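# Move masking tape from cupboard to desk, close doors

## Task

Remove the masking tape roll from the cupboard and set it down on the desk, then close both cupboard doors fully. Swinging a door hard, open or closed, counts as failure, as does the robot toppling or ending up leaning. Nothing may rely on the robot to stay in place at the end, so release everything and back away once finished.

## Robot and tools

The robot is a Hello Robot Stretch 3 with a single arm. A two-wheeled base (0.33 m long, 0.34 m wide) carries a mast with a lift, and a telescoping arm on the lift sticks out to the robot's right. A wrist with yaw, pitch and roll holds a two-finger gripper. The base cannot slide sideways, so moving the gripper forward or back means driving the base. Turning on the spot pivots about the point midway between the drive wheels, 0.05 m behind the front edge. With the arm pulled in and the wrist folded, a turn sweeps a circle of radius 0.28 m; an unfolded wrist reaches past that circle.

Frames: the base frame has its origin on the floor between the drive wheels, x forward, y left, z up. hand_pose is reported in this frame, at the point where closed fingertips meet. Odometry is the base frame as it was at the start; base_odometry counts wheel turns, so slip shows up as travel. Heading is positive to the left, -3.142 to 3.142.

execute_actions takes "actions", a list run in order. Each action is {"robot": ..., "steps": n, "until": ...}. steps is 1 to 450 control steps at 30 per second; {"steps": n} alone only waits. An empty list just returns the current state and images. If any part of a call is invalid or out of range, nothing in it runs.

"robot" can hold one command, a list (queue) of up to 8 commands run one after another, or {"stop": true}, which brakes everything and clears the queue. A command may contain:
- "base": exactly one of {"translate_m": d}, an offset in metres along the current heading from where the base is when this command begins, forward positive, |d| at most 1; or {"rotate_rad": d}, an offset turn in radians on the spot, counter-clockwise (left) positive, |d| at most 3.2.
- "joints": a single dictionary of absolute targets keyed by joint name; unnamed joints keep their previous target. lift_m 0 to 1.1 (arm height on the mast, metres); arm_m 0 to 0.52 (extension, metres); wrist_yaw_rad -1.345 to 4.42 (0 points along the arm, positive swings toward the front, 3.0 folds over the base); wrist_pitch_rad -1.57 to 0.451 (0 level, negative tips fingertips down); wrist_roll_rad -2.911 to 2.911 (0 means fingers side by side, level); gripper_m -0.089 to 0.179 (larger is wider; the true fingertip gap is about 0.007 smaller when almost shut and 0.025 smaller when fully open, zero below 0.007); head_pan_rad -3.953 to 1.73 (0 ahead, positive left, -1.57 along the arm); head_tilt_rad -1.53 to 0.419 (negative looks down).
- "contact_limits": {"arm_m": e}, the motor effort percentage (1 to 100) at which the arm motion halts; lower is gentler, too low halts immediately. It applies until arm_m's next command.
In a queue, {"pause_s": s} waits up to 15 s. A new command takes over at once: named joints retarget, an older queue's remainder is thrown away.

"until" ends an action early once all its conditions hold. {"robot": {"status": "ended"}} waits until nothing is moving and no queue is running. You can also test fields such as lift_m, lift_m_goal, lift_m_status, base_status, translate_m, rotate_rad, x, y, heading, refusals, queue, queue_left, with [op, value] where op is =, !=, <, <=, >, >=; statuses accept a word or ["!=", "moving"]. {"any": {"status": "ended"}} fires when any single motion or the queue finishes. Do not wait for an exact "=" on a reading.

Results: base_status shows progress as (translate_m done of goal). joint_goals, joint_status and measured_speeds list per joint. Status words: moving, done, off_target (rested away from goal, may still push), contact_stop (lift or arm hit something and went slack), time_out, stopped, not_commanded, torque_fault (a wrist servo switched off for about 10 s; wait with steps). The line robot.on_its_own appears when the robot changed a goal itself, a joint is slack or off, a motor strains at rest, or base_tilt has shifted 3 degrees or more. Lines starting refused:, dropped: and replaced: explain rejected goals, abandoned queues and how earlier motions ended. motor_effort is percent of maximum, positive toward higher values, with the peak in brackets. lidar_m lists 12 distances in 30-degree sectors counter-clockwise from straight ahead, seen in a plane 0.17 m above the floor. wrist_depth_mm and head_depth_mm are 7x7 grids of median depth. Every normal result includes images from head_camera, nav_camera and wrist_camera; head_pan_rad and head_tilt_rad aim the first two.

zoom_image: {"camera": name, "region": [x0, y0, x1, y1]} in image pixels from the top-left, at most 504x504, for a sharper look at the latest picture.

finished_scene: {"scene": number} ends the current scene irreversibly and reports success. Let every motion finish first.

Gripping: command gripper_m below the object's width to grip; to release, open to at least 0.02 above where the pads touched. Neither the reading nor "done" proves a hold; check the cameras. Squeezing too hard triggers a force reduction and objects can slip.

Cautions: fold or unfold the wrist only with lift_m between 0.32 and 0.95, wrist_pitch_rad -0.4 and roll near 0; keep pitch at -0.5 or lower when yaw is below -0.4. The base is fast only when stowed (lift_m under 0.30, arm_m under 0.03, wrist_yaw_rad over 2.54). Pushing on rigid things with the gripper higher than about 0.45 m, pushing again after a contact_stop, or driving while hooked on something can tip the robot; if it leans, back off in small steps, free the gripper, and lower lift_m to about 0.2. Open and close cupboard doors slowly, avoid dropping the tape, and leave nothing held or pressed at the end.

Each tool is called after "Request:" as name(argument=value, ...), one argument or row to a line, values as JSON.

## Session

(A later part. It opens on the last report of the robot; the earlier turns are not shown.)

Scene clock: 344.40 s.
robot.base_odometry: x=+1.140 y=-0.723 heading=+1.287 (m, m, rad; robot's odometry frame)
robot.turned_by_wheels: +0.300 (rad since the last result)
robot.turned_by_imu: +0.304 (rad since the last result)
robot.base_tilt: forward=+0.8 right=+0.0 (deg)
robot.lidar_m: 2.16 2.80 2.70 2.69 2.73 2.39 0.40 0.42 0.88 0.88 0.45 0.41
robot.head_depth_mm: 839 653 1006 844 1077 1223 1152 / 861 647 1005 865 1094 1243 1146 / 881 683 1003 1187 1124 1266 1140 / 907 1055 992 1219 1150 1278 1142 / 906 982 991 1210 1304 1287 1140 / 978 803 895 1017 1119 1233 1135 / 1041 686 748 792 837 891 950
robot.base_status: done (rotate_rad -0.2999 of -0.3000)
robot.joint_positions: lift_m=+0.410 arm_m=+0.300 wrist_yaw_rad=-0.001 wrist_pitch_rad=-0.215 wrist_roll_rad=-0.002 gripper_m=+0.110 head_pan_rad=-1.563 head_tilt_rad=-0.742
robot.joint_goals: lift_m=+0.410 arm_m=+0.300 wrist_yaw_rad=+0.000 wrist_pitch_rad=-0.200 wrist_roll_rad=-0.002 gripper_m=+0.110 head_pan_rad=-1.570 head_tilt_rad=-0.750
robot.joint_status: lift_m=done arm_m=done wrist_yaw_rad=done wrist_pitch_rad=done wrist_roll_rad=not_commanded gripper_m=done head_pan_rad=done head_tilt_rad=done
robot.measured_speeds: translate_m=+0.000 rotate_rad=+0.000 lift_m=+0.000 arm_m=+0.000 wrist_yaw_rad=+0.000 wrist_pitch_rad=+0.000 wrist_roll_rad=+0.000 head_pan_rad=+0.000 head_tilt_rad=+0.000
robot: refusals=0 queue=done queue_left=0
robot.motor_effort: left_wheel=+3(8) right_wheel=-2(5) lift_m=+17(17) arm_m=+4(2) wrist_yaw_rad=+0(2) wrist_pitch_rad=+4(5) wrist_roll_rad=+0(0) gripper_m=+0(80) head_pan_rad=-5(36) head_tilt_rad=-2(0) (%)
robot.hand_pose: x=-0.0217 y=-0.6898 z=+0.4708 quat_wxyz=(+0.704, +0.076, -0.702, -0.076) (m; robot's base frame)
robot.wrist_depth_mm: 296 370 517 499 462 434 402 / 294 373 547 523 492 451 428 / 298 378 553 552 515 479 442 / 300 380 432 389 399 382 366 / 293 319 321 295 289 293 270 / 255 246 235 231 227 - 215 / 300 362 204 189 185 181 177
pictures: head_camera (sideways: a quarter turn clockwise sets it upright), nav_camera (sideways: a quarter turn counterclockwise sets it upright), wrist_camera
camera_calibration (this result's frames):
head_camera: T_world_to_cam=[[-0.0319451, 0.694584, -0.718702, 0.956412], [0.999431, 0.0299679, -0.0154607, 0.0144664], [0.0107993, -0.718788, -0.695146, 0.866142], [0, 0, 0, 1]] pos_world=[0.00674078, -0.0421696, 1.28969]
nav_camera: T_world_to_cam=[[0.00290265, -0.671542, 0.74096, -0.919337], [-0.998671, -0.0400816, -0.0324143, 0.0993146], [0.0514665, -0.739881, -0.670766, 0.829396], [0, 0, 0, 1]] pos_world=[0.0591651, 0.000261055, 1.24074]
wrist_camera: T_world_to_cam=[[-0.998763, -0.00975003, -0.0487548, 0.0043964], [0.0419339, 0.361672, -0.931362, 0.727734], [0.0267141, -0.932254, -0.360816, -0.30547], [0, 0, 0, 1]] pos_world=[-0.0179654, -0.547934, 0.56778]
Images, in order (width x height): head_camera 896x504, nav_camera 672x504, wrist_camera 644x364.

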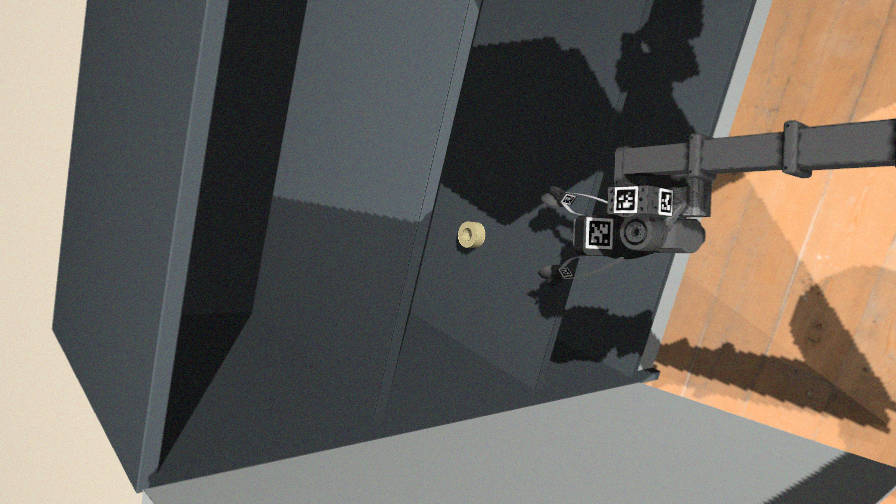

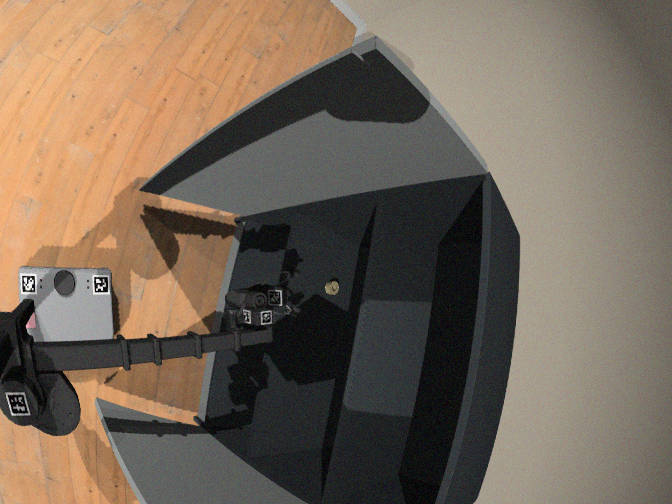

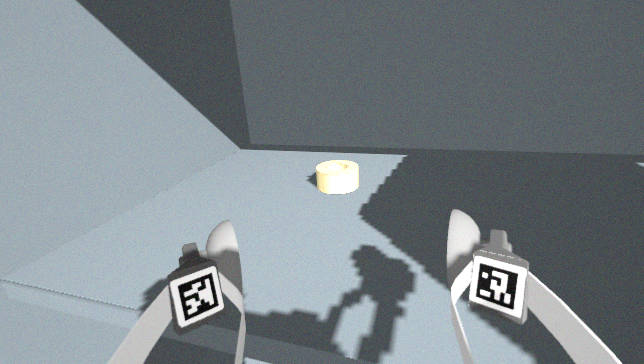

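Request:
execute_actions(
  actions=[
    {"robot":{"joints":{"arm_m":0.52,"lift_m":0.382}},"steps":300,"until":{"robot":{"status":"ended"}}},
  ],
)

Scene clock: 357.83 s.
robot.base_odometry: x=+1.140 y=-0.723 heading=+1.287 (m, m, rad; robot's odometry frame)
robot.turned_by_wheels: +0.000 (rad since the last result)
robot.turned_by_imu: +0.001 (rad since the last result)
robot.base_tilt: forward=+0.7 right=+0.0 (deg)
robot.lidar_m: 2.16 2.80 2.70 2.70 2.74 2.39 0.40 0.42 0.88 0.88 0.45 0.41
robot.head_depth_mm: 843 652 1006 844 1078 1224 1143 / 858 648 1002 868 1096 1242 1148 / 881 684 1001 1190 1298 1264 1149 / 906 1062 999 1218 1307 1270 1142 / 904 983 992 1216 1301 1290 1136 / 979 803 895 1020 1119 1235 1130 / 1044 687 747 790 840 889 945
robot.base_status: done (rotate_rad -0.2999 of -0.3000)
robot.joint_positions: lift_m=+0.382 arm_m=+0.517 wrist_yaw_rad=-0.001 wrist_pitch_rad=-0.215 wrist_roll_rad=-0.002 gripper_m=+0.110 head_pan_rad=-1.563 head_tilt_rad=-0.742
robot.joint_goals: lift_m=+0.382 arm_m=+0.520 wrist_yaw_rad=+0.000 wrist_pitch_rad=-0.200 wrist_roll_rad=-0.002 gripper_m=+0.110 head_pan_rad=-1.570 head_tilt_rad=-0.750
robot.joint_status: lift_m=done arm_m=done wrist_yaw_rad=done wrist_pitch_rad=done wrist_roll_rad=not_commanded gripper_m=done head_pan_rad=done head_tilt_rad=done
robot.measured_speeds: translate_m=+0.000 rotate_rad=+0.000 lift_m=+0.000 arm_m=+0.000 wrist_yaw_rad=+0.000 wrist_pitch_rad=+0.000 wrist_roll_rad=+0.000 head_pan_rad=+0.000 head_tilt_rad=+0.000
robot: refusals=0 queue=done queue_left=0
robot.motor_effort: left_wheel=+3(4) right_wheel=-1(2) lift_m=+17(17) arm_m=+4(8) wrist_yaw_rad=+1(0) wrist_pitch_rad=+4(4) wrist_roll_rad=+0(0) gripper_m=+0(1) head_pan_rad=-5(4) head_tilt_rad=-4(4) (%)
robot.hand_pose: x=-0.0217 y=-0.9072 z=+0.4427 quat_wxyz=(+0.704, +0.076, -0.702, -0.076) (m; robot's base frame)
robot.wrist_depth_mm: 235 296 325 299 278 258 240 / 237 300 345 320 293 270 253 / 239 303 372 339 311 285 265 / 242 306 353 338 316 292 274 / 236 258 262 231 233 239 220 / 202 199 191 162 174 - 174 / 163 159 155 154 150 147 144
pictures: head_camera (sideways: a quarter turn clockwise sets it upright), nav_camera (sideways: a quarter turn counterclockwise sets it upright), wrist_camera
camera_calibration (this result's frames):
head_camera: T_world_to_cam=[[-0.0319451, 0.694584, -0.718702, 0.956412], [0.999431, 0.0299679, -0.0154607, 0.0144664], [0.0107993, -0.718788, -0.695146, 0.866142], [0, 0, 0, 1]] pos_world=[0.00674078, -0.0421696, 1.28969]
nav_camera: T_world_to_cam=[[0.00290265, -0.671542, 0.74096, -0.919337], [-0.998671, -0.0400816, -0.0324143, 0.0993146], [0.0514665, -0.739881, -0.670766, 0.829396], [0, 0, 0, 1]] pos_world=[0.0591651, 0.000261055, 1.24074]
wrist_camera: T_world_to_cam=[[-0.998763, -0.00977204, -0.0487586, 0.000898793], [0.0419188, 0.362047, -0.931217, 0.780472], [0.0267528, -0.932109, -0.361189, -0.51799], [0, 0, 0, 1]] pos_world=[-0.0179611, -0.765381, 0.539741]
Images, in order (width x height): head_camera 896x504, nav_camera 672x504, wrist_camera 644x364.

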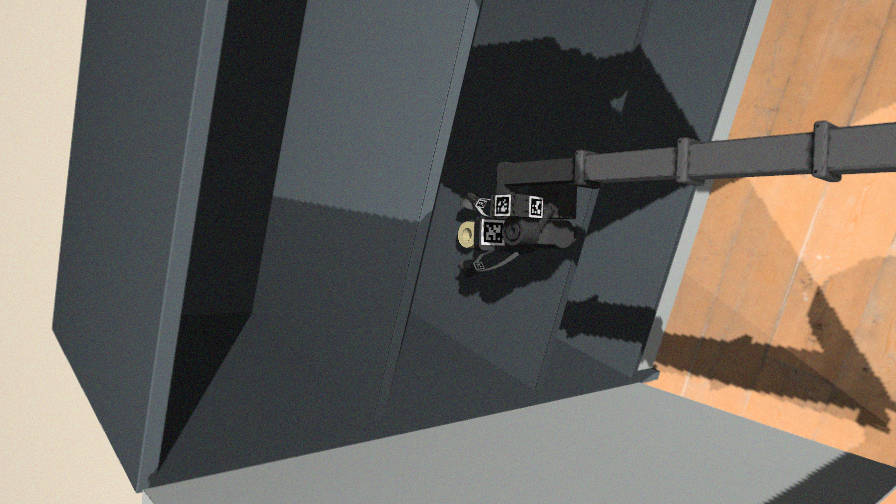

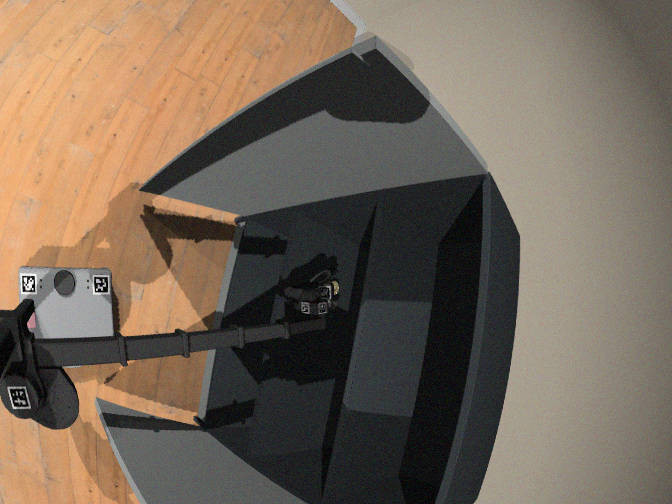

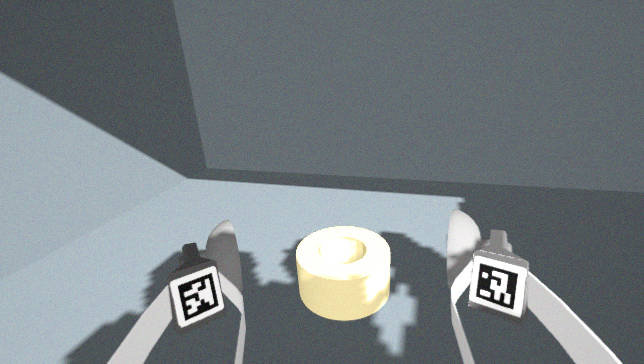

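Request:
execute_actions(
  actions=[
    {"robot":[{"joints":{"lift_m":0.377}},{"joints":{"gripper_m":0.01}},{"joints":{"lift_m":0.402}}],"steps":300,"until":{"robot":{"status":"ended"}}},
  ],
)

Scene clock: 368.00 s.
robot.base_odometry: x=+1.140 y=-0.723 heading=+1.287 (m, m, rad; robot's odometry frame)
robot.turned_by_wheels: +0.000 (rad since the last result)
robot.turned_by_imu: +0.001 (rad since the last result)
robot.base_tilt: forward=+0.8 right=+0.0 (deg)
robot.lidar_m: 2.15 2.79 2.69 2.69 2.73 2.39 0.40 0.42 0.88 0.88 0.45 0.41
robot.head_depth_mm: 840 650 1013 844 1074 1219 1151 / 861 645 1005 867 1100 1245 1149 / 878 684 1004 865 1156 1260 1150 / 905 1056 992 1219 1304 1272 1142 / 905 986 989 1210 1306 1282 1138 / 983 803 895 1016 1118 1240 1139 / 1047 687 750 791 835 891 946
robot.base_status: done (rotate_rad -0.2999 of -0.3000)
robot.joint_positions: lift_m=+0.402 arm_m=+0.517 wrist_yaw_rad=-0.001 wrist_pitch_rad=-0.215 wrist_roll_rad=-0.002 gripper_m=+0.010 head_pan_rad=-1.563 head_tilt_rad=-0.742
robot.joint_goals: lift_m=+0.402 arm_m=+0.520 wrist_yaw_rad=+0.000 wrist_pitch_rad=-0.200 wrist_roll_rad=-0.002 gripper_m=+0.010 head_pan_rad=-1.570 head_tilt_rad=-0.750
robot.joint_status: lift_m=done arm_m=done wrist_yaw_rad=done wrist_pitch_rad=done wrist_roll_rad=not_commanded gripper_m=done head_pan_rad=done head_tilt_rad=done
robot.measured_speeds: translate_m=+0.000 rotate_rad=+0.000 lift_m=+0.000 arm_m=+0.000 wrist_yaw_rad=+0.000 wrist_pitch_rad=+0.000 wrist_roll_rad=+0.000 head_pan_rad=+0.000 head_tilt_rad=+0.000
robot: refusals=0 queue=done queue_left=0
robot.motor_effort: left_wheel=+3(3) right_wheel=-2(2) lift_m=+26(27) arm_m=+4(4) wrist_yaw_rad=+1(0) wrist_pitch_rad=+4(4) wrist_roll_rad=+0(0) gripper_m=+0(87) head_pan_rad=-4(4) head_tilt_rad=-4(2) (%)
robot.hand_pose: x=-0.0217 y=-0.9072 z=+0.4622 quat_wxyz=(+0.704, +0.076, -0.702, -0.076) (m; robot's base frame)
robot.wrist_depth_mm: 236 298 327 299 277 258 242 / 235 300 346 318 292 272 252 / 238 303 372 335 309 286 267 / 241 304 374 343 323 301 280 / 244 283 289 302 283 263 254 / 228 229 225 - 220 206 202 / 189 184 181 177 173 171 167
pictures: head_camera (sideways: a quarter turn clockwise sets it upright), nav_camera (sideways: a quarter turn counterclockwise sets it upright), wrist_camera
camera_calibration (this result's frames):
head_camera: T_world_to_cam=[[-0.0319451, 0.694584, -0.718702, 0.956412], [0.999431, 0.0299679, -0.0154607, 0.0144664], [0.0107993, -0.718788, -0.695146, 0.866142], [0, 0, 0, 1]] pos_world=[0.00674078, -0.0421696, 1.28969]
nav_camera: T_world_to_cam=[[0.00290265, -0.671542, 0.74096, -0.919337], [-0.998671, -0.0400816, -0.0324143, 0.0993146], [0.0514665, -0.739881, -0.670766, 0.829396], [0, 0, 0, 1]] pos_world=[0.0591651, 0.000261055, 1.24074]
wrist_camera: T_world_to_cam=[[-0.998763, -0.0097814, -0.0487578, 0.0018403], [0.0419168, 0.361972, -0.931246, 0.798548], [0.0267579, -0.932138, -0.361114, -0.511028], [0, 0, 0, 1]] pos_world=[-0.0179605, -0.765383, 0.559195]
Images, in order (width x height): head_camera 896x504, nav_camera 672x504, wrist_camera 644x364.

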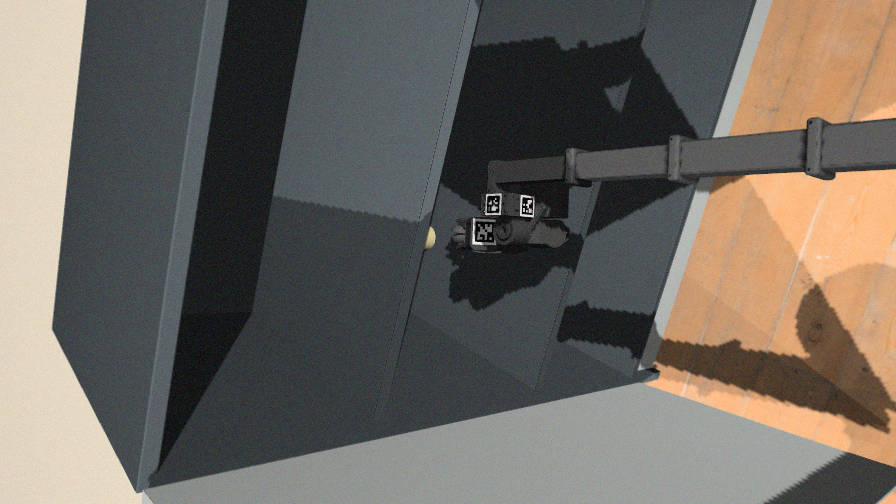

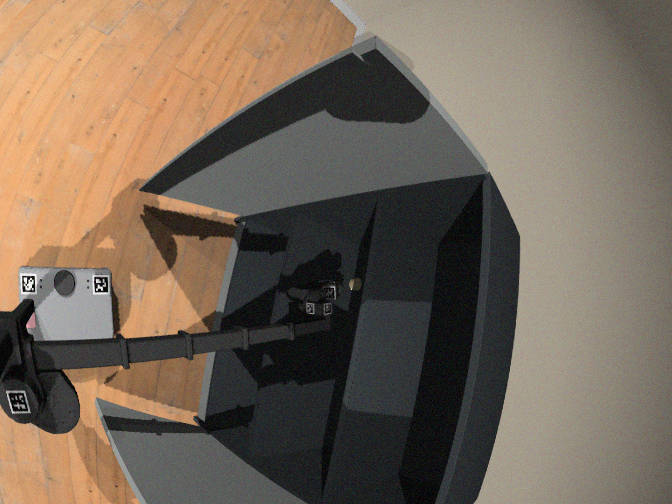

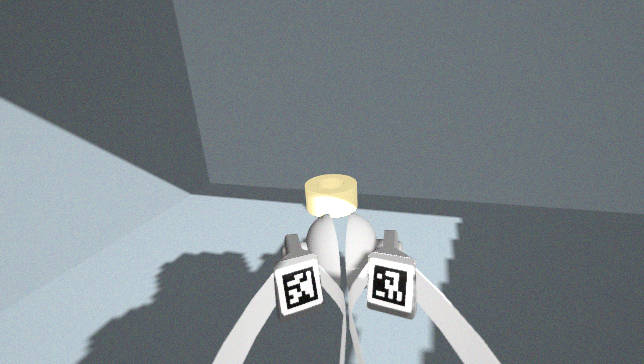

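Request:
execute_actions(
  actions=[
    {"robot":{"joints":{"arm_m":0.0,"wrist_yaw_rad":0.3}},"steps":200,"until":{"robot":{"arm_m":["<",0.12]}}},
    {"robot":[{"base":{"rotate_rad":-0.916}},{"base":{"translate_m":0.23}},{"base":{"rotate_rad":0.762},"joints":{"wrist_yaw_rad":0.0}},{"joints":{"gripper_m":0.10,"lift_m":0.39,"arm_m":0.36}}],"steps":450,"until":{"robot":{"status":"ended"}}},
  ],
)

Scene clock: 410.33 s.
robot.base_odometry: x=+1.355 y=-0.640 heading=+1.133 (m, m, rad; robot's odometry frame)
robot.turned_by_wheels: -0.154 (rad since the last result)
robot.turned_by_imu: -0.153 (rad since the last result)
robot.base_tilt: forward=+0.8 right=+0.0 (deg)
robot.lidar_m: 0.19 2.06 2.83 2.81 3.07 2.61 0.54 0.62 0.93 0.70 0.28 0.19
robot.head_depth_mm: 751 579 936 794 1027 975 1108 / 760 576 930 789 1043 1127 1132 / 770 572 954 785 1070 1166 1147 / 779 566 956 781 1090 1168 1144 / 782 562 944 778 1066 1195 1134 / 815 559 728 754 847 923 934 / 838 588 565 578 582 588 593
robot.base_status: done (rotate_rad +0.7619 of +0.7620)
robot.joint_positions: lift_m=+0.390 arm_m=+0.360 wrist_yaw_rad=+0.001 wrist_pitch_rad=-0.216 wrist_roll_rad=-0.002 gripper_m=+0.100 head_pan_rad=-1.563 head_tilt_rad=-0.742
robot.joint_goals: lift_m=+0.390 arm_m=+0.360 wrist_yaw_rad=+0.000 wrist_pitch_rad=-0.200 wrist_roll_rad=-0.002 gripper_m=+0.100 head_pan_rad=-1.570 head_tilt_rad=-0.750
robot.joint_status: lift_m=done arm_m=done wrist_yaw_rad=done wrist_pitch_rad=done wrist_roll_rad=not_commanded gripper_m=done head_pan_rad=done head_tilt_rad=done
robot.measured_speeds: translate_m=+0.000 rotate_rad=+0.000 lift_m=+0.000 arm_m=+0.000 wrist_yaw_rad=+0.000 wrist_pitch_rad=+0.000 wrist_roll_rad=+0.000 head_pan_rad=+0.000 head_tilt_rad=+0.000
robot: refusals=0 queue=done queue_left=0
robot.motor_effort: left_wheel=-2(11) right_wheel=+1(3) lift_m=+17(26) arm_m=+4(5) wrist_yaw_rad=+0(3) wrist_pitch_rad=+4(5) wrist_roll_rad=+0(0) gripper_m=-1(78) head_pan_rad=-5(4) head_tilt_rad=-2(4) (%)
robot.hand_pose: x=-0.0213 y=-0.7497 z=+0.4506 quat_wxyz=(+0.704, +0.077, -0.702, -0.076) (m; robot's base frame)
robot.wrist_depth_mm: 215 284 302 287 276 264 256 / 215 285 321 307 291 282 270 / 216 284 341 325 308 296 284 / 216 286 355 317 322 309 293 / 215 257 278 255 252 251 234 / 207 212 202 200 195 - 186 / 175 172 166 164 161 156 154
pictures: head_camera (sideways: a quarter turn clockwise sets it upright), nav_camera (sideways: a quarter turn counterclockwise sets it upright), wrist_camera
camera_calibration (this result's frames):
head_camera: T_world_to_cam=[[-0.0319088, 0.694585, -0.718702, 0.956412], [0.999433, 0.0299157, -0.0154607, 0.0144664], [0.0107617, -0.718788, -0.695146, 0.866142], [0, 0, 0, 1]] pos_world=[0.00673858, -0.0421696, 1.28969]
nav_camera: T_world_to_cam=[[0.00286758, -0.671542, 0.740961, -0.919337], [-0.998673, -0.0400295, -0.0324143, 0.0993147], [0.0514278, -0.739884, -0.670766, 0.829396], [0, 0, 0, 1]] pos_world=[0.0591651, 0.000258281, 1.24074]
wrist_camera: T_world_to_cam=[[-0.998745, -0.0114151, -0.0487659, 0.00200247], [0.0413101, 0.362766, -0.930964, 0.731134], [0.0283176, -0.931811, -0.361839, -0.367822], [0, 0, 0, 1]] pos_world=[-0.0177874, -0.607947, 0.547665]
Images, in order (width x height): head_camera 896x504, nav_camera 672x504, wrist_camera 644x364.

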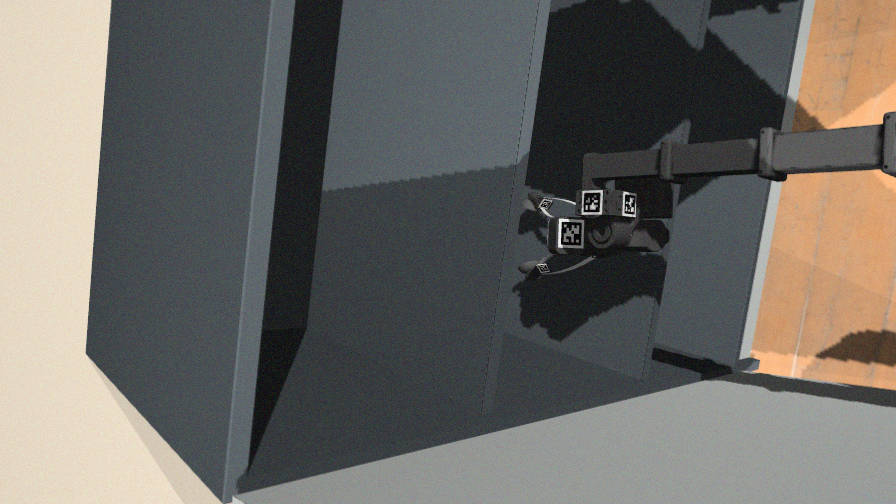

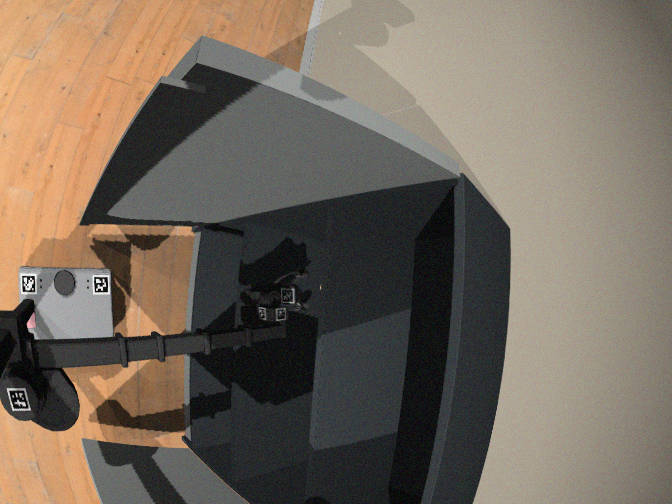

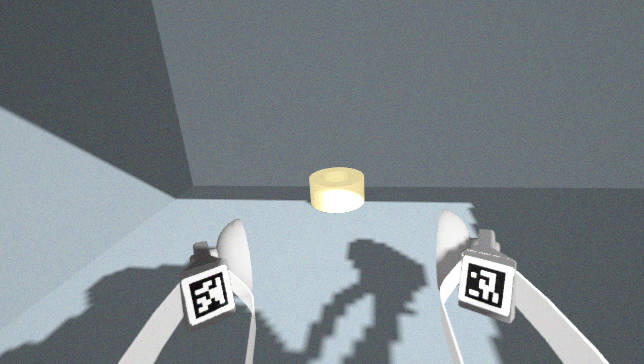

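Request:
execute_actions(
  actions=[
    {"robot":{"joints":{"arm_m":0.508,"lift_m":0.378,"gripper_m":0.092},"contact_limits":{"arm_m":20}},"steps":300,"until":{"robot":{"status":"ended"}}},
  ],
)

Scene clock: 418.20 s.
robot.base_odometry: x=+1.355 y=-0.640 heading=+1.133 (m, m, rad; robot's odometry frame)
robot.turned_by_wheels: +0.000 (rad since the last result)
robot.turned_by_imu: +0.001 (rad since the last result)
robot.base_tilt: forward=+0.8 right=+0.0 (deg)
robot.lidar_m: 0.19 2.06 2.84 2.82 3.06 2.61 0.54 0.62 0.93 0.70 0.28 0.19
robot.head_depth_mm: 749 579 933 791 1021 979 1114 / 758 575 931 789 1051 1134 1131 / 771 572 953 784 1008 1139 1150 / 779 569 958 781 1036 1172 1146 / 781 563 943 783 1060 1192 1134 / 813 560 724 753 856 918 931 / 835 587 565 577 582 587 592
robot.base_status: done (rotate_rad +0.7619 of +0.7620)
robot.joint_positions: lift_m=+0.378 arm_m=+0.508 wrist_yaw_rad=+0.001 wrist_pitch_rad=-0.216 wrist_roll_rad=-0.002 gripper_m=+0.092 head_pan_rad=-1.563 head_tilt_rad=-0.742
robot.joint_goals: lift_m=+0.378 arm_m=+0.508 wrist_yaw_rad=+0.000 wrist_pitch_rad=-0.200 wrist_roll_rad=-0.002 gripper_m=+0.092 head_pan_rad=-1.570 head_tilt_rad=-0.750
robot.joint_status: lift_m=done arm_m=done wrist_yaw_rad=done wrist_pitch_rad=done wrist_roll_rad=not_commanded gripper_m=done head_pan_rad=done head_tilt_rad=done
robot.measured_speeds: translate_m=+0.000 rotate_rad=+0.000 lift_m=+0.000 arm_m=+0.000 wrist_yaw_rad=+0.000 wrist_pitch_rad=+0.000 wrist_roll_rad=+0.000 head_pan_rad=+0.000 head_tilt_rad=+0.000
robot: refusals=0 queue=done queue_left=0
robot.motor_effort: left_wheel=-2(2) right_wheel=+1(1) lift_m=+17(16) arm_m=+4(7) wrist_yaw_rad=-1(0) wrist_pitch_rad=+4(4) wrist_roll_rad=+0(0) gripper_m=+0(40) head_pan_rad=-4(4) head_tilt_rad=-2(2) (%)
robot.contact_limits: arm_m 20 (drawing in: default 21, maximum 34; extending or still: default 28, maximum 46)
robot.hand_pose: x=-0.0213 y=-0.8977 z=+0.4386 quat_wxyz=(+0.704, +0.077, -0.702, -0.076) (m; robot's base frame)
robot.wrist_depth_mm: 173 166 159 152 147 141 136 / 181 177 168 162 154 149 144 / 191 189 179 171 164 157 151 / 195 203 192 182 174 166 160 / 195 218 205 191 186 176 170 / 187 191 - 149 163 178 168 / 158 156 151 143 145 141 142
pictures: head_camera (sideways: a quarter turn clockwise sets it upright), nav_camera (sideways: a quarter turn counterclockwise sets it upright), wrist_camera
camera_calibration (this result's frames):
head_camera: T_world_to_cam=[[-0.0319089, 0.694585, -0.718702, 0.956412], [0.999433, 0.0299159, -0.0154607, 0.0144664], [0.0107618, -0.718788, -0.695146, 0.866142], [0, 0, 0, 1]] pos_world=[0.00673859, -0.0421696, 1.28969]
nav_camera: T_world_to_cam=[[0.00286766, -0.671543, 0.74096, -0.919337], [-0.998673, -0.0400296, -0.0324143, 0.0993147], [0.0514279, -0.739884, -0.670766, 0.829396], [0, 0, 0, 1]] pos_world=[0.0591651, 0.000258291, 1.24074]
wrist_camera: T_world_to_cam=[[-0.998745, -0.0113716, -0.048766, -0.000243785], [0.0413261, 0.362764, -0.930964, 0.773652], [0.0282771, -0.931812, -0.361839, -0.510079], [0, 0, 0, 1]] pos_world=[-0.0177919, -0.755953, 0.535665]
Images, in order (width x height): head_camera 896x504, nav_camera 672x504, wrist_camera 644x364.

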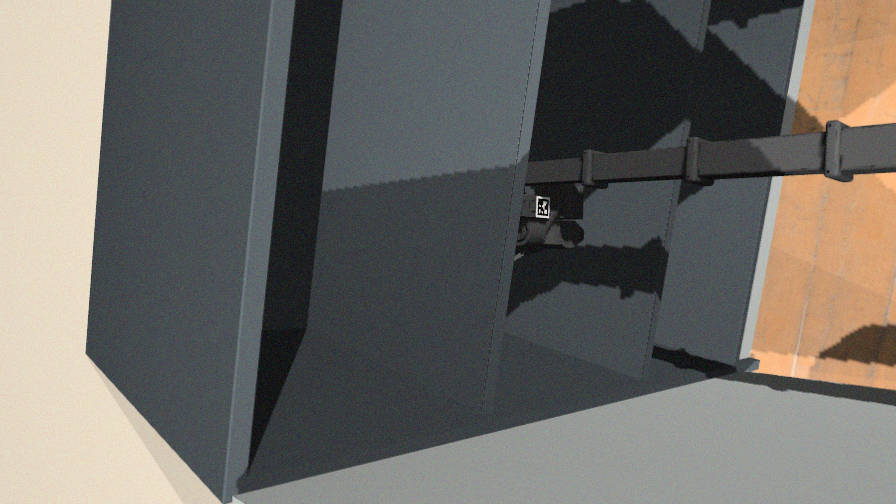

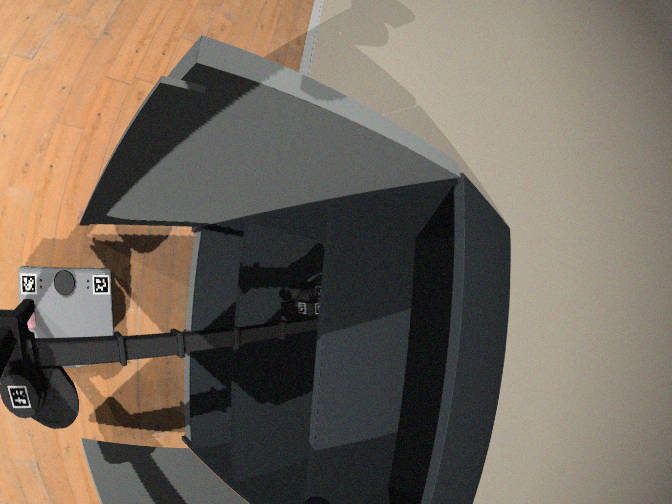

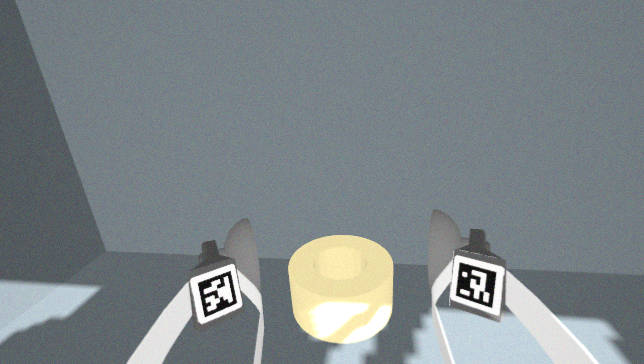

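Request:
execute_actions(
  actions=[
    {"robot":[{"joints":{"lift_m":0.375}},{"joints":{"gripper_m":0.01}},{"joints":{"lift_m":0.402}}],"steps":300,"until":{"robot":{"status":"ended"}}},
  ],
)

Scene clock: 426.27 s.
robot.base_odometry: x=+1.355 y=-0.640 heading=+1.133 (m, m, rad; robot's odometry frame)
robot.turned_by_wheels: +0.000 (rad since the last result)
robot.turned_by_imu: +0.001 (rad since the last result)
robot.base_tilt: forward=+0.7 right=+0.0 (deg)
robot.lidar_m: 0.19 2.05 2.83 2.81 3.08 2.60 0.54 0.62 0.93 0.70 0.28 0.19
robot.head_depth_mm: 750 579 935 791 1023 975 1113 / 761 576 930 785 1043 1125 1130 / 772 570 953 782 1006 1143 1147 / 776 566 957 785 1042 1168 1149 / 779 564 945 779 1062 1180 1144 / 812 559 724 752 852 916 932 / 838 589 566 578 582 586 592
robot.base_status: done (rotate_rad +0.7619 of +0.7620)
robot.joint_positions: lift_m=+0.402 arm_m=+0.508 wrist_yaw_rad=+0.001 wrist_pitch_rad=-0.217 wrist_roll_rad=-0.002 gripper_m=+0.011 head_pan_rad=-1.563 head_tilt_rad=-0.742
robot.joint_goals: lift_m=+0.402 arm_m=+0.508 wrist_yaw_rad=+0.000 wrist_pitch_rad=-0.200 wrist_roll_rad=-0.002 gripper_m=+0.010 head_pan_rad=-1.570 head_tilt_rad=-0.750
robot.joint_status: lift_m=done arm_m=done wrist_yaw_rad=done wrist_pitch_rad=done wrist_roll_rad=not_commanded gripper_m=done head_pan_rad=done head_tilt_rad=done
robot.measured_speeds: translate_m=+0.000 rotate_rad=+0.000 lift_m=+0.000 arm_m=+0.000 wrist_yaw_rad=+0.000 wrist_pitch_rad=+0.000 wrist_roll_rad=+0.000 head_pan_rad=+0.000 head_tilt_rad=+0.000
robot: refusals=0 queue=done queue_left=0
robot.motor_effort: left_wheel=-1(2) right_wheel=+0(0) lift_m=+26(26) arm_m=+5(5) wrist_yaw_rad=-1(1) wrist_pitch_rad=+5(5) wrist_roll_rad=+0(0) gripper_m=-19(92) head_pan_rad=-4(4) head_tilt_rad=-2(3) (%)
robot.contact_limits: arm_m 20 (drawing in: default 21, maximum 34; extending or still: default 28, maximum 46)
robot.hand_pose: x=-0.0213 y=-0.8976 z=+0.4617 quat_wxyz=(+0.704, +0.077, -0.702, -0.077) (m; robot's base frame)
robot.wrist_depth_mm: 173 166 159 153 146 141 136 / 181 177 169 161 155 149 144 / 190 189 180 172 164 158 151 / 195 202 193 183 175 166 160 / 195 219 207 187 182 177 170 / 195 223 220 142 143 189 180 / 181 185 179 164 169 170 167
pictures: head_camera (sideways: a quarter turn clockwise sets it upright), nav_camera (sideways: a quarter turn counterclockwise sets it upright), wrist_camera
camera_calibration (this result's frames):
head_camera: T_world_to_cam=[[-0.0319087, 0.694585, -0.718702, 0.956412], [0.999433, 0.0299156, -0.0154607, 0.0144664], [0.0107616, -0.718788, -0.695146, 0.866142], [0, 0, 0, 1]] pos_world=[0.00673858, -0.0421696, 1.28969]
nav_camera: T_world_to_cam=[[0.0028675, -0.671542, 0.740961, -0.919337], [-0.998673, -0.0400293, -0.0324143, 0.0993147], [0.0514277, -0.739884, -0.670766, 0.829396], [0, 0, 0, 1]] pos_world=[0.0591651, 0.000258271, 1.24074]
wrist_camera: T_world_to_cam=[[-0.998746, -0.0113009, -0.0487811, 0.000953833], [0.0413243, 0.36413, -0.930431, 0.796083], [0.0282774, -0.93128, -0.363206, -0.50051], [0, 0, 0, 1]] pos_world=[-0.0177918, -0.755982, 0.558958]
Images, in order (width x height): head_camera 896x504, nav_camera 672x504, wrist_camera 644x364.

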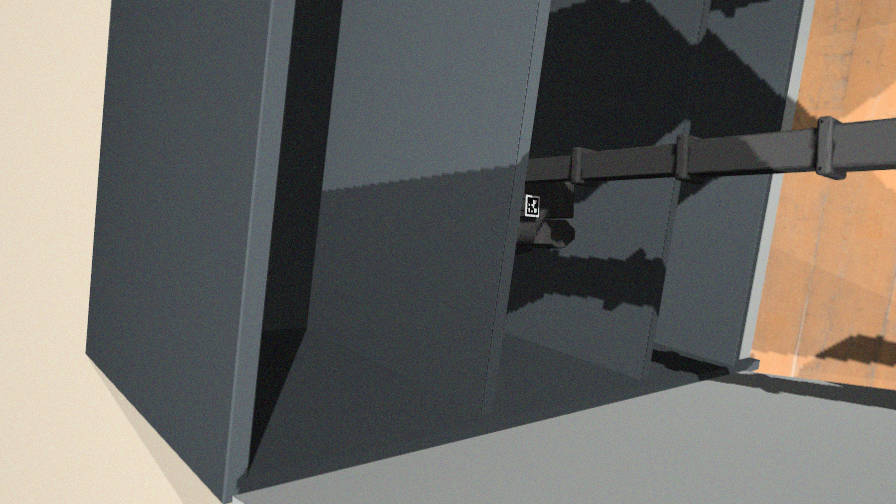

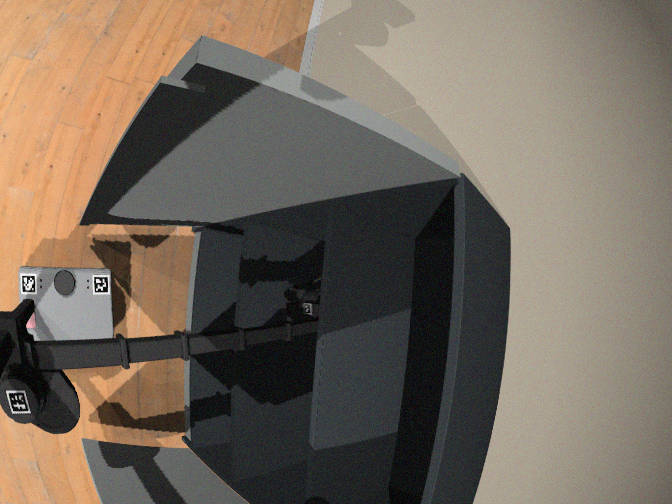

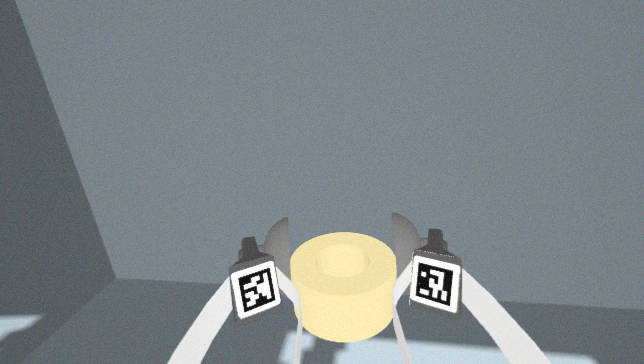

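Request:
execute_actions(
  actions=[
    {"robot":{"joints":{"arm_m":0.0}},"steps":200,"until":{"robot":{"arm_m":["<",0.05]}}},
    {"robot":[{"base":{"rotate_rad":-0.946},"joints":{"wrist_yaw_rad":0.7,"wrist_pitch_rad":-0.4,"lift_m":0.42}},{"base":{"translate_m":-0.345},"joints":{"wrist_yaw_rad":2.7}},{"base":{"rotate_rad":0.8},"joints":{"lift_m":0.28,"head_pan_rad":-1.2,"head_tilt_rad":-1.0}},{"base":{"translate_m":0.3}}],"steps":450,"until":{"robot":{"status":"ended"}}},
  ],
)

Scene clock: 458.83 s.
robot.base_odometry: x=+1.181 y=-0.454 heading=+0.987 (m, m, rad; robot's odometry frame)
robot.turned_by_wheels: -0.146 (rad since the last result)
robot.turned_by_imu: -0.145 (rad since the last result)
robot.base_tilt: forward=+0.7 right=-0.1 (deg)
robot.lidar_m: 2.13 1.88 2.66 2.56 2.67 2.75 2.64 0.67 0.93 0.85 0.30 1.67
robot.head_depth_mm: 978 874 1202 1330 1335 1209 1099 / 968 888 1190 1372 1354 1209 1107 / 677 843 1148 1405 1335 1231 - / 432 415 526 717 1121 1204 - / 1229 1336 435 1426 1323 1200 1091 / 1285 1563 1725 1518 1341 1204 1089 / 1352 1654 1732 1508 1332 1199 1087
robot.base_status: done (translate_m +0.3000 of +0.3000)
robot.joint_positions: lift_m=+0.280 arm_m=+0.000 wrist_yaw_rad=+2.698 wrist_pitch_rad=-0.416 wrist_roll_rad=-0.002 gripper_m=+0.011 head_pan_rad=-1.206 head_tilt_rad=-0.988
robot.joint_goals: lift_m=+0.280 arm_m=+0.000 wrist_yaw_rad=+2.700 wrist_pitch_rad=-0.400 wrist_roll_rad=-0.002 gripper_m=+0.010 head_pan_rad=-1.200 head_tilt_rad=-1.000
robot.joint_status: lift_m=done arm_m=done wrist_yaw_rad=done wrist_pitch_rad=done wrist_roll_rad=not_commanded gripper_m=done head_pan_rad=done head_tilt_rad=done
robot.measured_speeds: translate_m=+0.000 rotate_rad=+0.000 lift_m=+0.000 arm_m=+0.000 wrist_yaw_rad=+0.000 wrist_pitch_rad=+0.000 wrist_roll_rad=+0.000 head_pan_rad=+0.000 head_tilt_rad=+0.000
robot: refusals=0 queue=done queue_left=0
robot.motor_effort: left_wheel=-2(10) right_wheel=+1(4) lift_m=+17(28) arm_m=-4(7) wrist_yaw_rad=+0(2) wrist_pitch_rad=+4(5) wrist_roll_rad=+0(0) gripper_m=-18(19) head_pan_rad=+4(36) head_tilt_rad=-4(17) (%)
robot.hand_pose: x=+0.0751 y=+0.0575 z=+0.2933 quat_wxyz=(+0.295, +0.706, -0.009, +0.644) (m; robot's base frame)
robot.wrist_depth_mm: - - - - - - - / - - - - - - - / - - - - 981 922 886 / - 811 779 759 727 704 685 / - 645 643 602 615 574 573 / - 533 536 142 142 486 479 / 461 - - 278 418 419 410
pictures: head_camera (sideways: a quarter turn clockwise sets it upright), nav_camera (sideways: a quarter turn counterclockwise sets it upright), wrist_camera
camera_calibration (this result's frames):
head_camera: T_world_to_cam=[[-0.327429, 0.784025, -0.527347, 0.708891], [0.924992, 0.379867, -0.00956591, 0.00724205], [0.192822, -0.490924, -0.849596, 1.06586], [0, 0, 0, 1]] pos_world=[0.0198918, -0.0352827, 1.27945]
nav_camera: T_world_to_cam=[[0.294357, -0.778306, 0.554611, -0.6783], [-0.925022, -0.377873, -0.039331, 0.107859], [0.240184, -0.50145, -0.83118, 1.03684], [0, 0, 0, 1]] pos_world=[0.0504012, 0.0327568, 1.24224]
wrist_camera: T_world_to_cam=[[0.902456, -0.427887, -0.0498606, -0.0186866], [-0.269621, -0.47077, -0.840047, 0.332518], [0.335972, 0.771549, -0.540217, 0.25596], [0, 0, 0, 1]] pos_world=[0.0205224, -0.0489419, 0.416673]
Images, in order (width x height): head_camera 896x504, nav_camera 672x504, wrist_camera 644x364.

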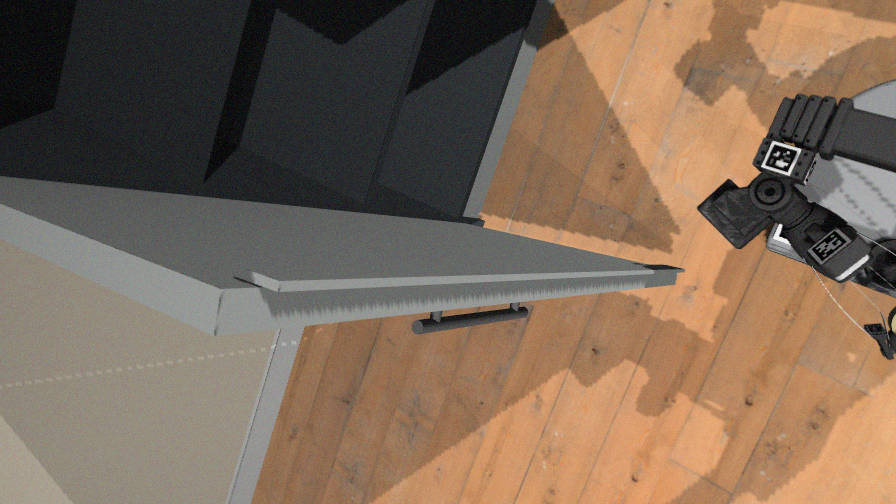

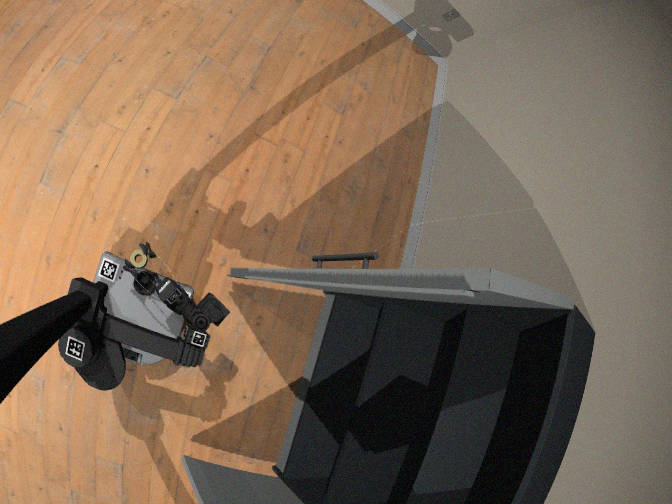

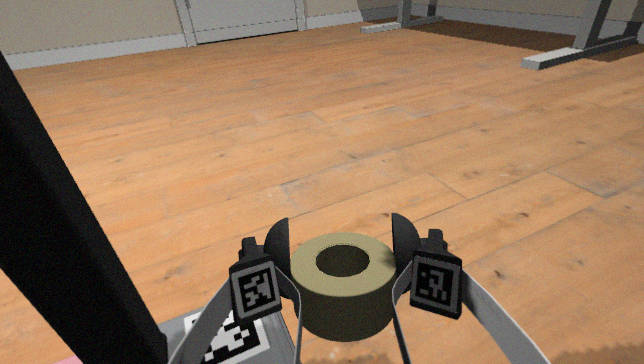

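Request:
execute_actions(
  actions=[
    {"robot":[{"base":{"translate_m":0.35},"joints":{"head_pan_rad":-1.8,"head_tilt_rad":-0.9}},{"joints":{"arm_m":0.2}}],"steps":300,"until":{"robot":{"status":"ended"}}},
    {"robot":{"base":{"translate_m":-0.46}},"steps":200,"until":{"robot":{"translate_m":["<",-0.13]}}},
    {"robot":{"joints":{"arm_m":0.235}},"steps":200,"until":{"robot":{"translate_m":["<",-0.21]}}},
    {"robot":{"joints":{"arm_m":0.29}},"steps":200,"until":{"robot":{"translate_m":["<",-0.3]}}},
    {"robot":{"joints":{"arm_m":0.39}},"steps":200,"until":{"robot":{"status":"ended"}}},
  ],
)

Scene clock: 489.20 s.
robot.base_odometry: x=+1.120 y=-0.546 heading=+0.987 (m, m, rad; robot's odometry frame)
robot.turned_by_wheels: +0.000 (rad since the last result)
robot.turned_by_imu: +0.003 (rad since the last result)
robot.base_tilt: forward=+0.7 right=-0.1 (deg)
robot.lidar_m: 2.24 1.99 2.67 2.57 2.66 2.63 2.52 0.57 0.75 0.59 0.69 1.66
robot.head_depth_mm: 984 979 1109 1160 1176 1217 1107 / 1100 978 1284 1432 1415 1231 1122 / 1078 968 1318 1403 1399 1238 - / 1033 905 1212 1186 1339 1228 1138 / 539 592 712 893 1321 1232 1111 / 546 598 726 920 1256 1232 1094 / 541 609 735 938 1309 1215 1099
robot.base_status: done (translate_m -0.4600 of -0.4600)
robot.joint_positions: lift_m=+0.280 arm_m=+0.390 wrist_yaw_rad=+2.702 wrist_pitch_rad=-0.417 wrist_roll_rad=-0.002 gripper_m=+0.011 head_pan_rad=-1.793 head_tilt_rad=-0.902
robot.joint_goals: lift_m=+0.280 arm_m=+0.390 wrist_yaw_rad=+2.700 wrist_pitch_rad=-0.400 wrist_roll_rad=-0.002 gripper_m=+0.010 head_pan_rad=-1.800 head_tilt_rad=-0.900
robot.joint_status: lift_m=done arm_m=done wrist_yaw_rad=done wrist_pitch_rad=done wrist_roll_rad=not_commanded gripper_m=done head_pan_rad=done head_tilt_rad=done
robot.measured_speeds: translate_m=+0.000 rotate_rad=+0.000 lift_m=+0.000 arm_m=+0.000 wrist_yaw_rad=+0.000 wrist_pitch_rad=+0.000 wrist_roll_rad=+0.000 head_pan_rad=+0.000 head_tilt_rad=+0.000
robot: refusals=0 queue=done queue_left=0
robot.motor_effort: left_wheel=-2(9) right_wheel=+1(9) lift_m=+18(17) arm_m=+4(7) wrist_yaw_rad=-2(5) wrist_pitch_rad=+5(5) wrist_roll_rad=+0(0) gripper_m=-19(19) head_pan_rad=-4(45) head_tilt_rad=+1(9) (%)
robot.hand_pose: x=+0.0742 y=-0.3314 z=+0.2931 quat_wxyz=(+0.294, +0.706, -0.007, +0.644) (m; robot's base frame)
robot.wrist_depth_mm: - - - - - - - / - - - - - - - / - - - 994 949 931 891 / 893 - 765 755 732 715 692 / - - - 608 608 575 567 / - - - 143 142 484 475 / - - 421 409 419 413 410
pictures: head_camera (sideways: a quarter turn clockwise sets it upright), nav_camera (sideways: a quarter turn counterclockwise sets it upright), wrist_camera
camera_calibration (this result's frames):
head_camera: T_world_to_cam=[[0.150858, 0.786847, -0.598426, 0.798573], [0.980361, -0.196865, -0.0117091, 0.00969568], [-0.127022, -0.584907, -0.801092, 1.00476], [0, 0, 0, 1]] pos_world=[-0.00234996, -0.0387564, 1.2829]
nav_camera: T_world_to_cam=[[-0.174724, -0.761545, 0.624116, -0.765993], [-0.980211, 0.194434, -0.0371678, 0.105383], [-0.0930442, -0.61826, -0.780447, 0.972918], [0, 0, 0, 1]] pos_world=[0.0599846, -0.00231157, 1.2413]
wrist_camera: T_world_to_cam=[[0.904059, -0.424484, -0.049897, -0.183333], [-0.268127, -0.472356, -0.839635, 0.148317], [0.332843, 0.772459, -0.540854, 0.556888], [0, 0, 0, 1]] pos_world=[0.0201553, -0.437937, 0.416579]
Images, in order (width x height): head_camera 896x504, nav_camera 672x504, wrist_camera 644x364.

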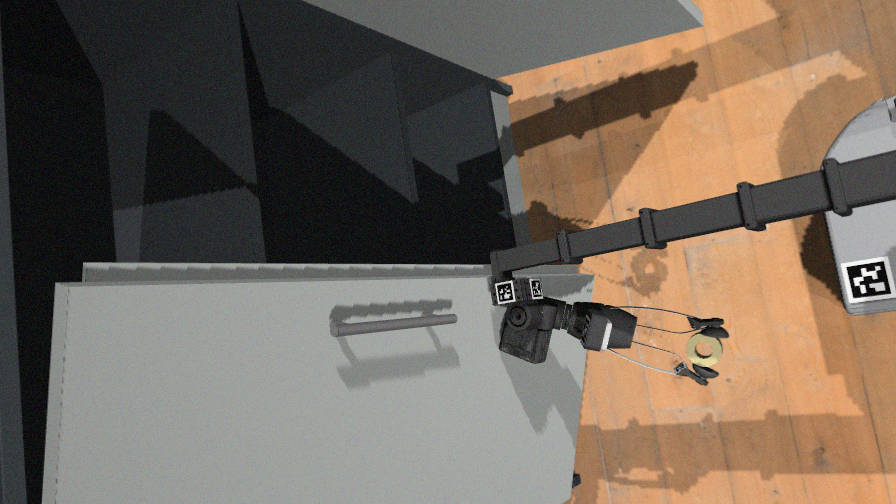

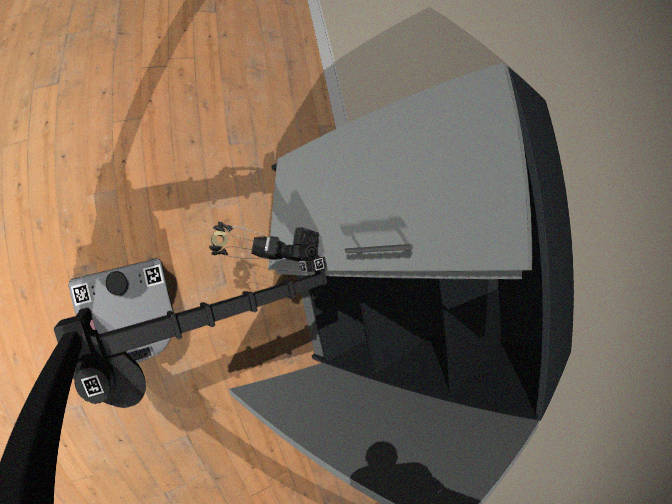

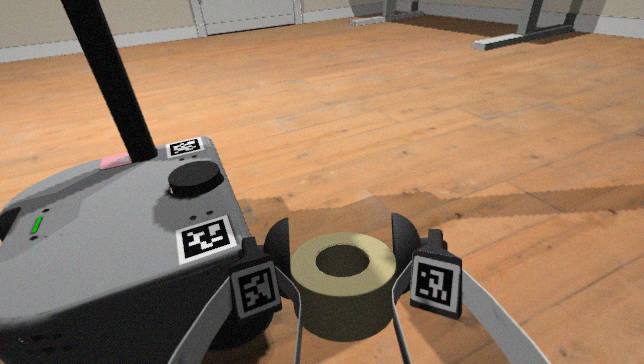

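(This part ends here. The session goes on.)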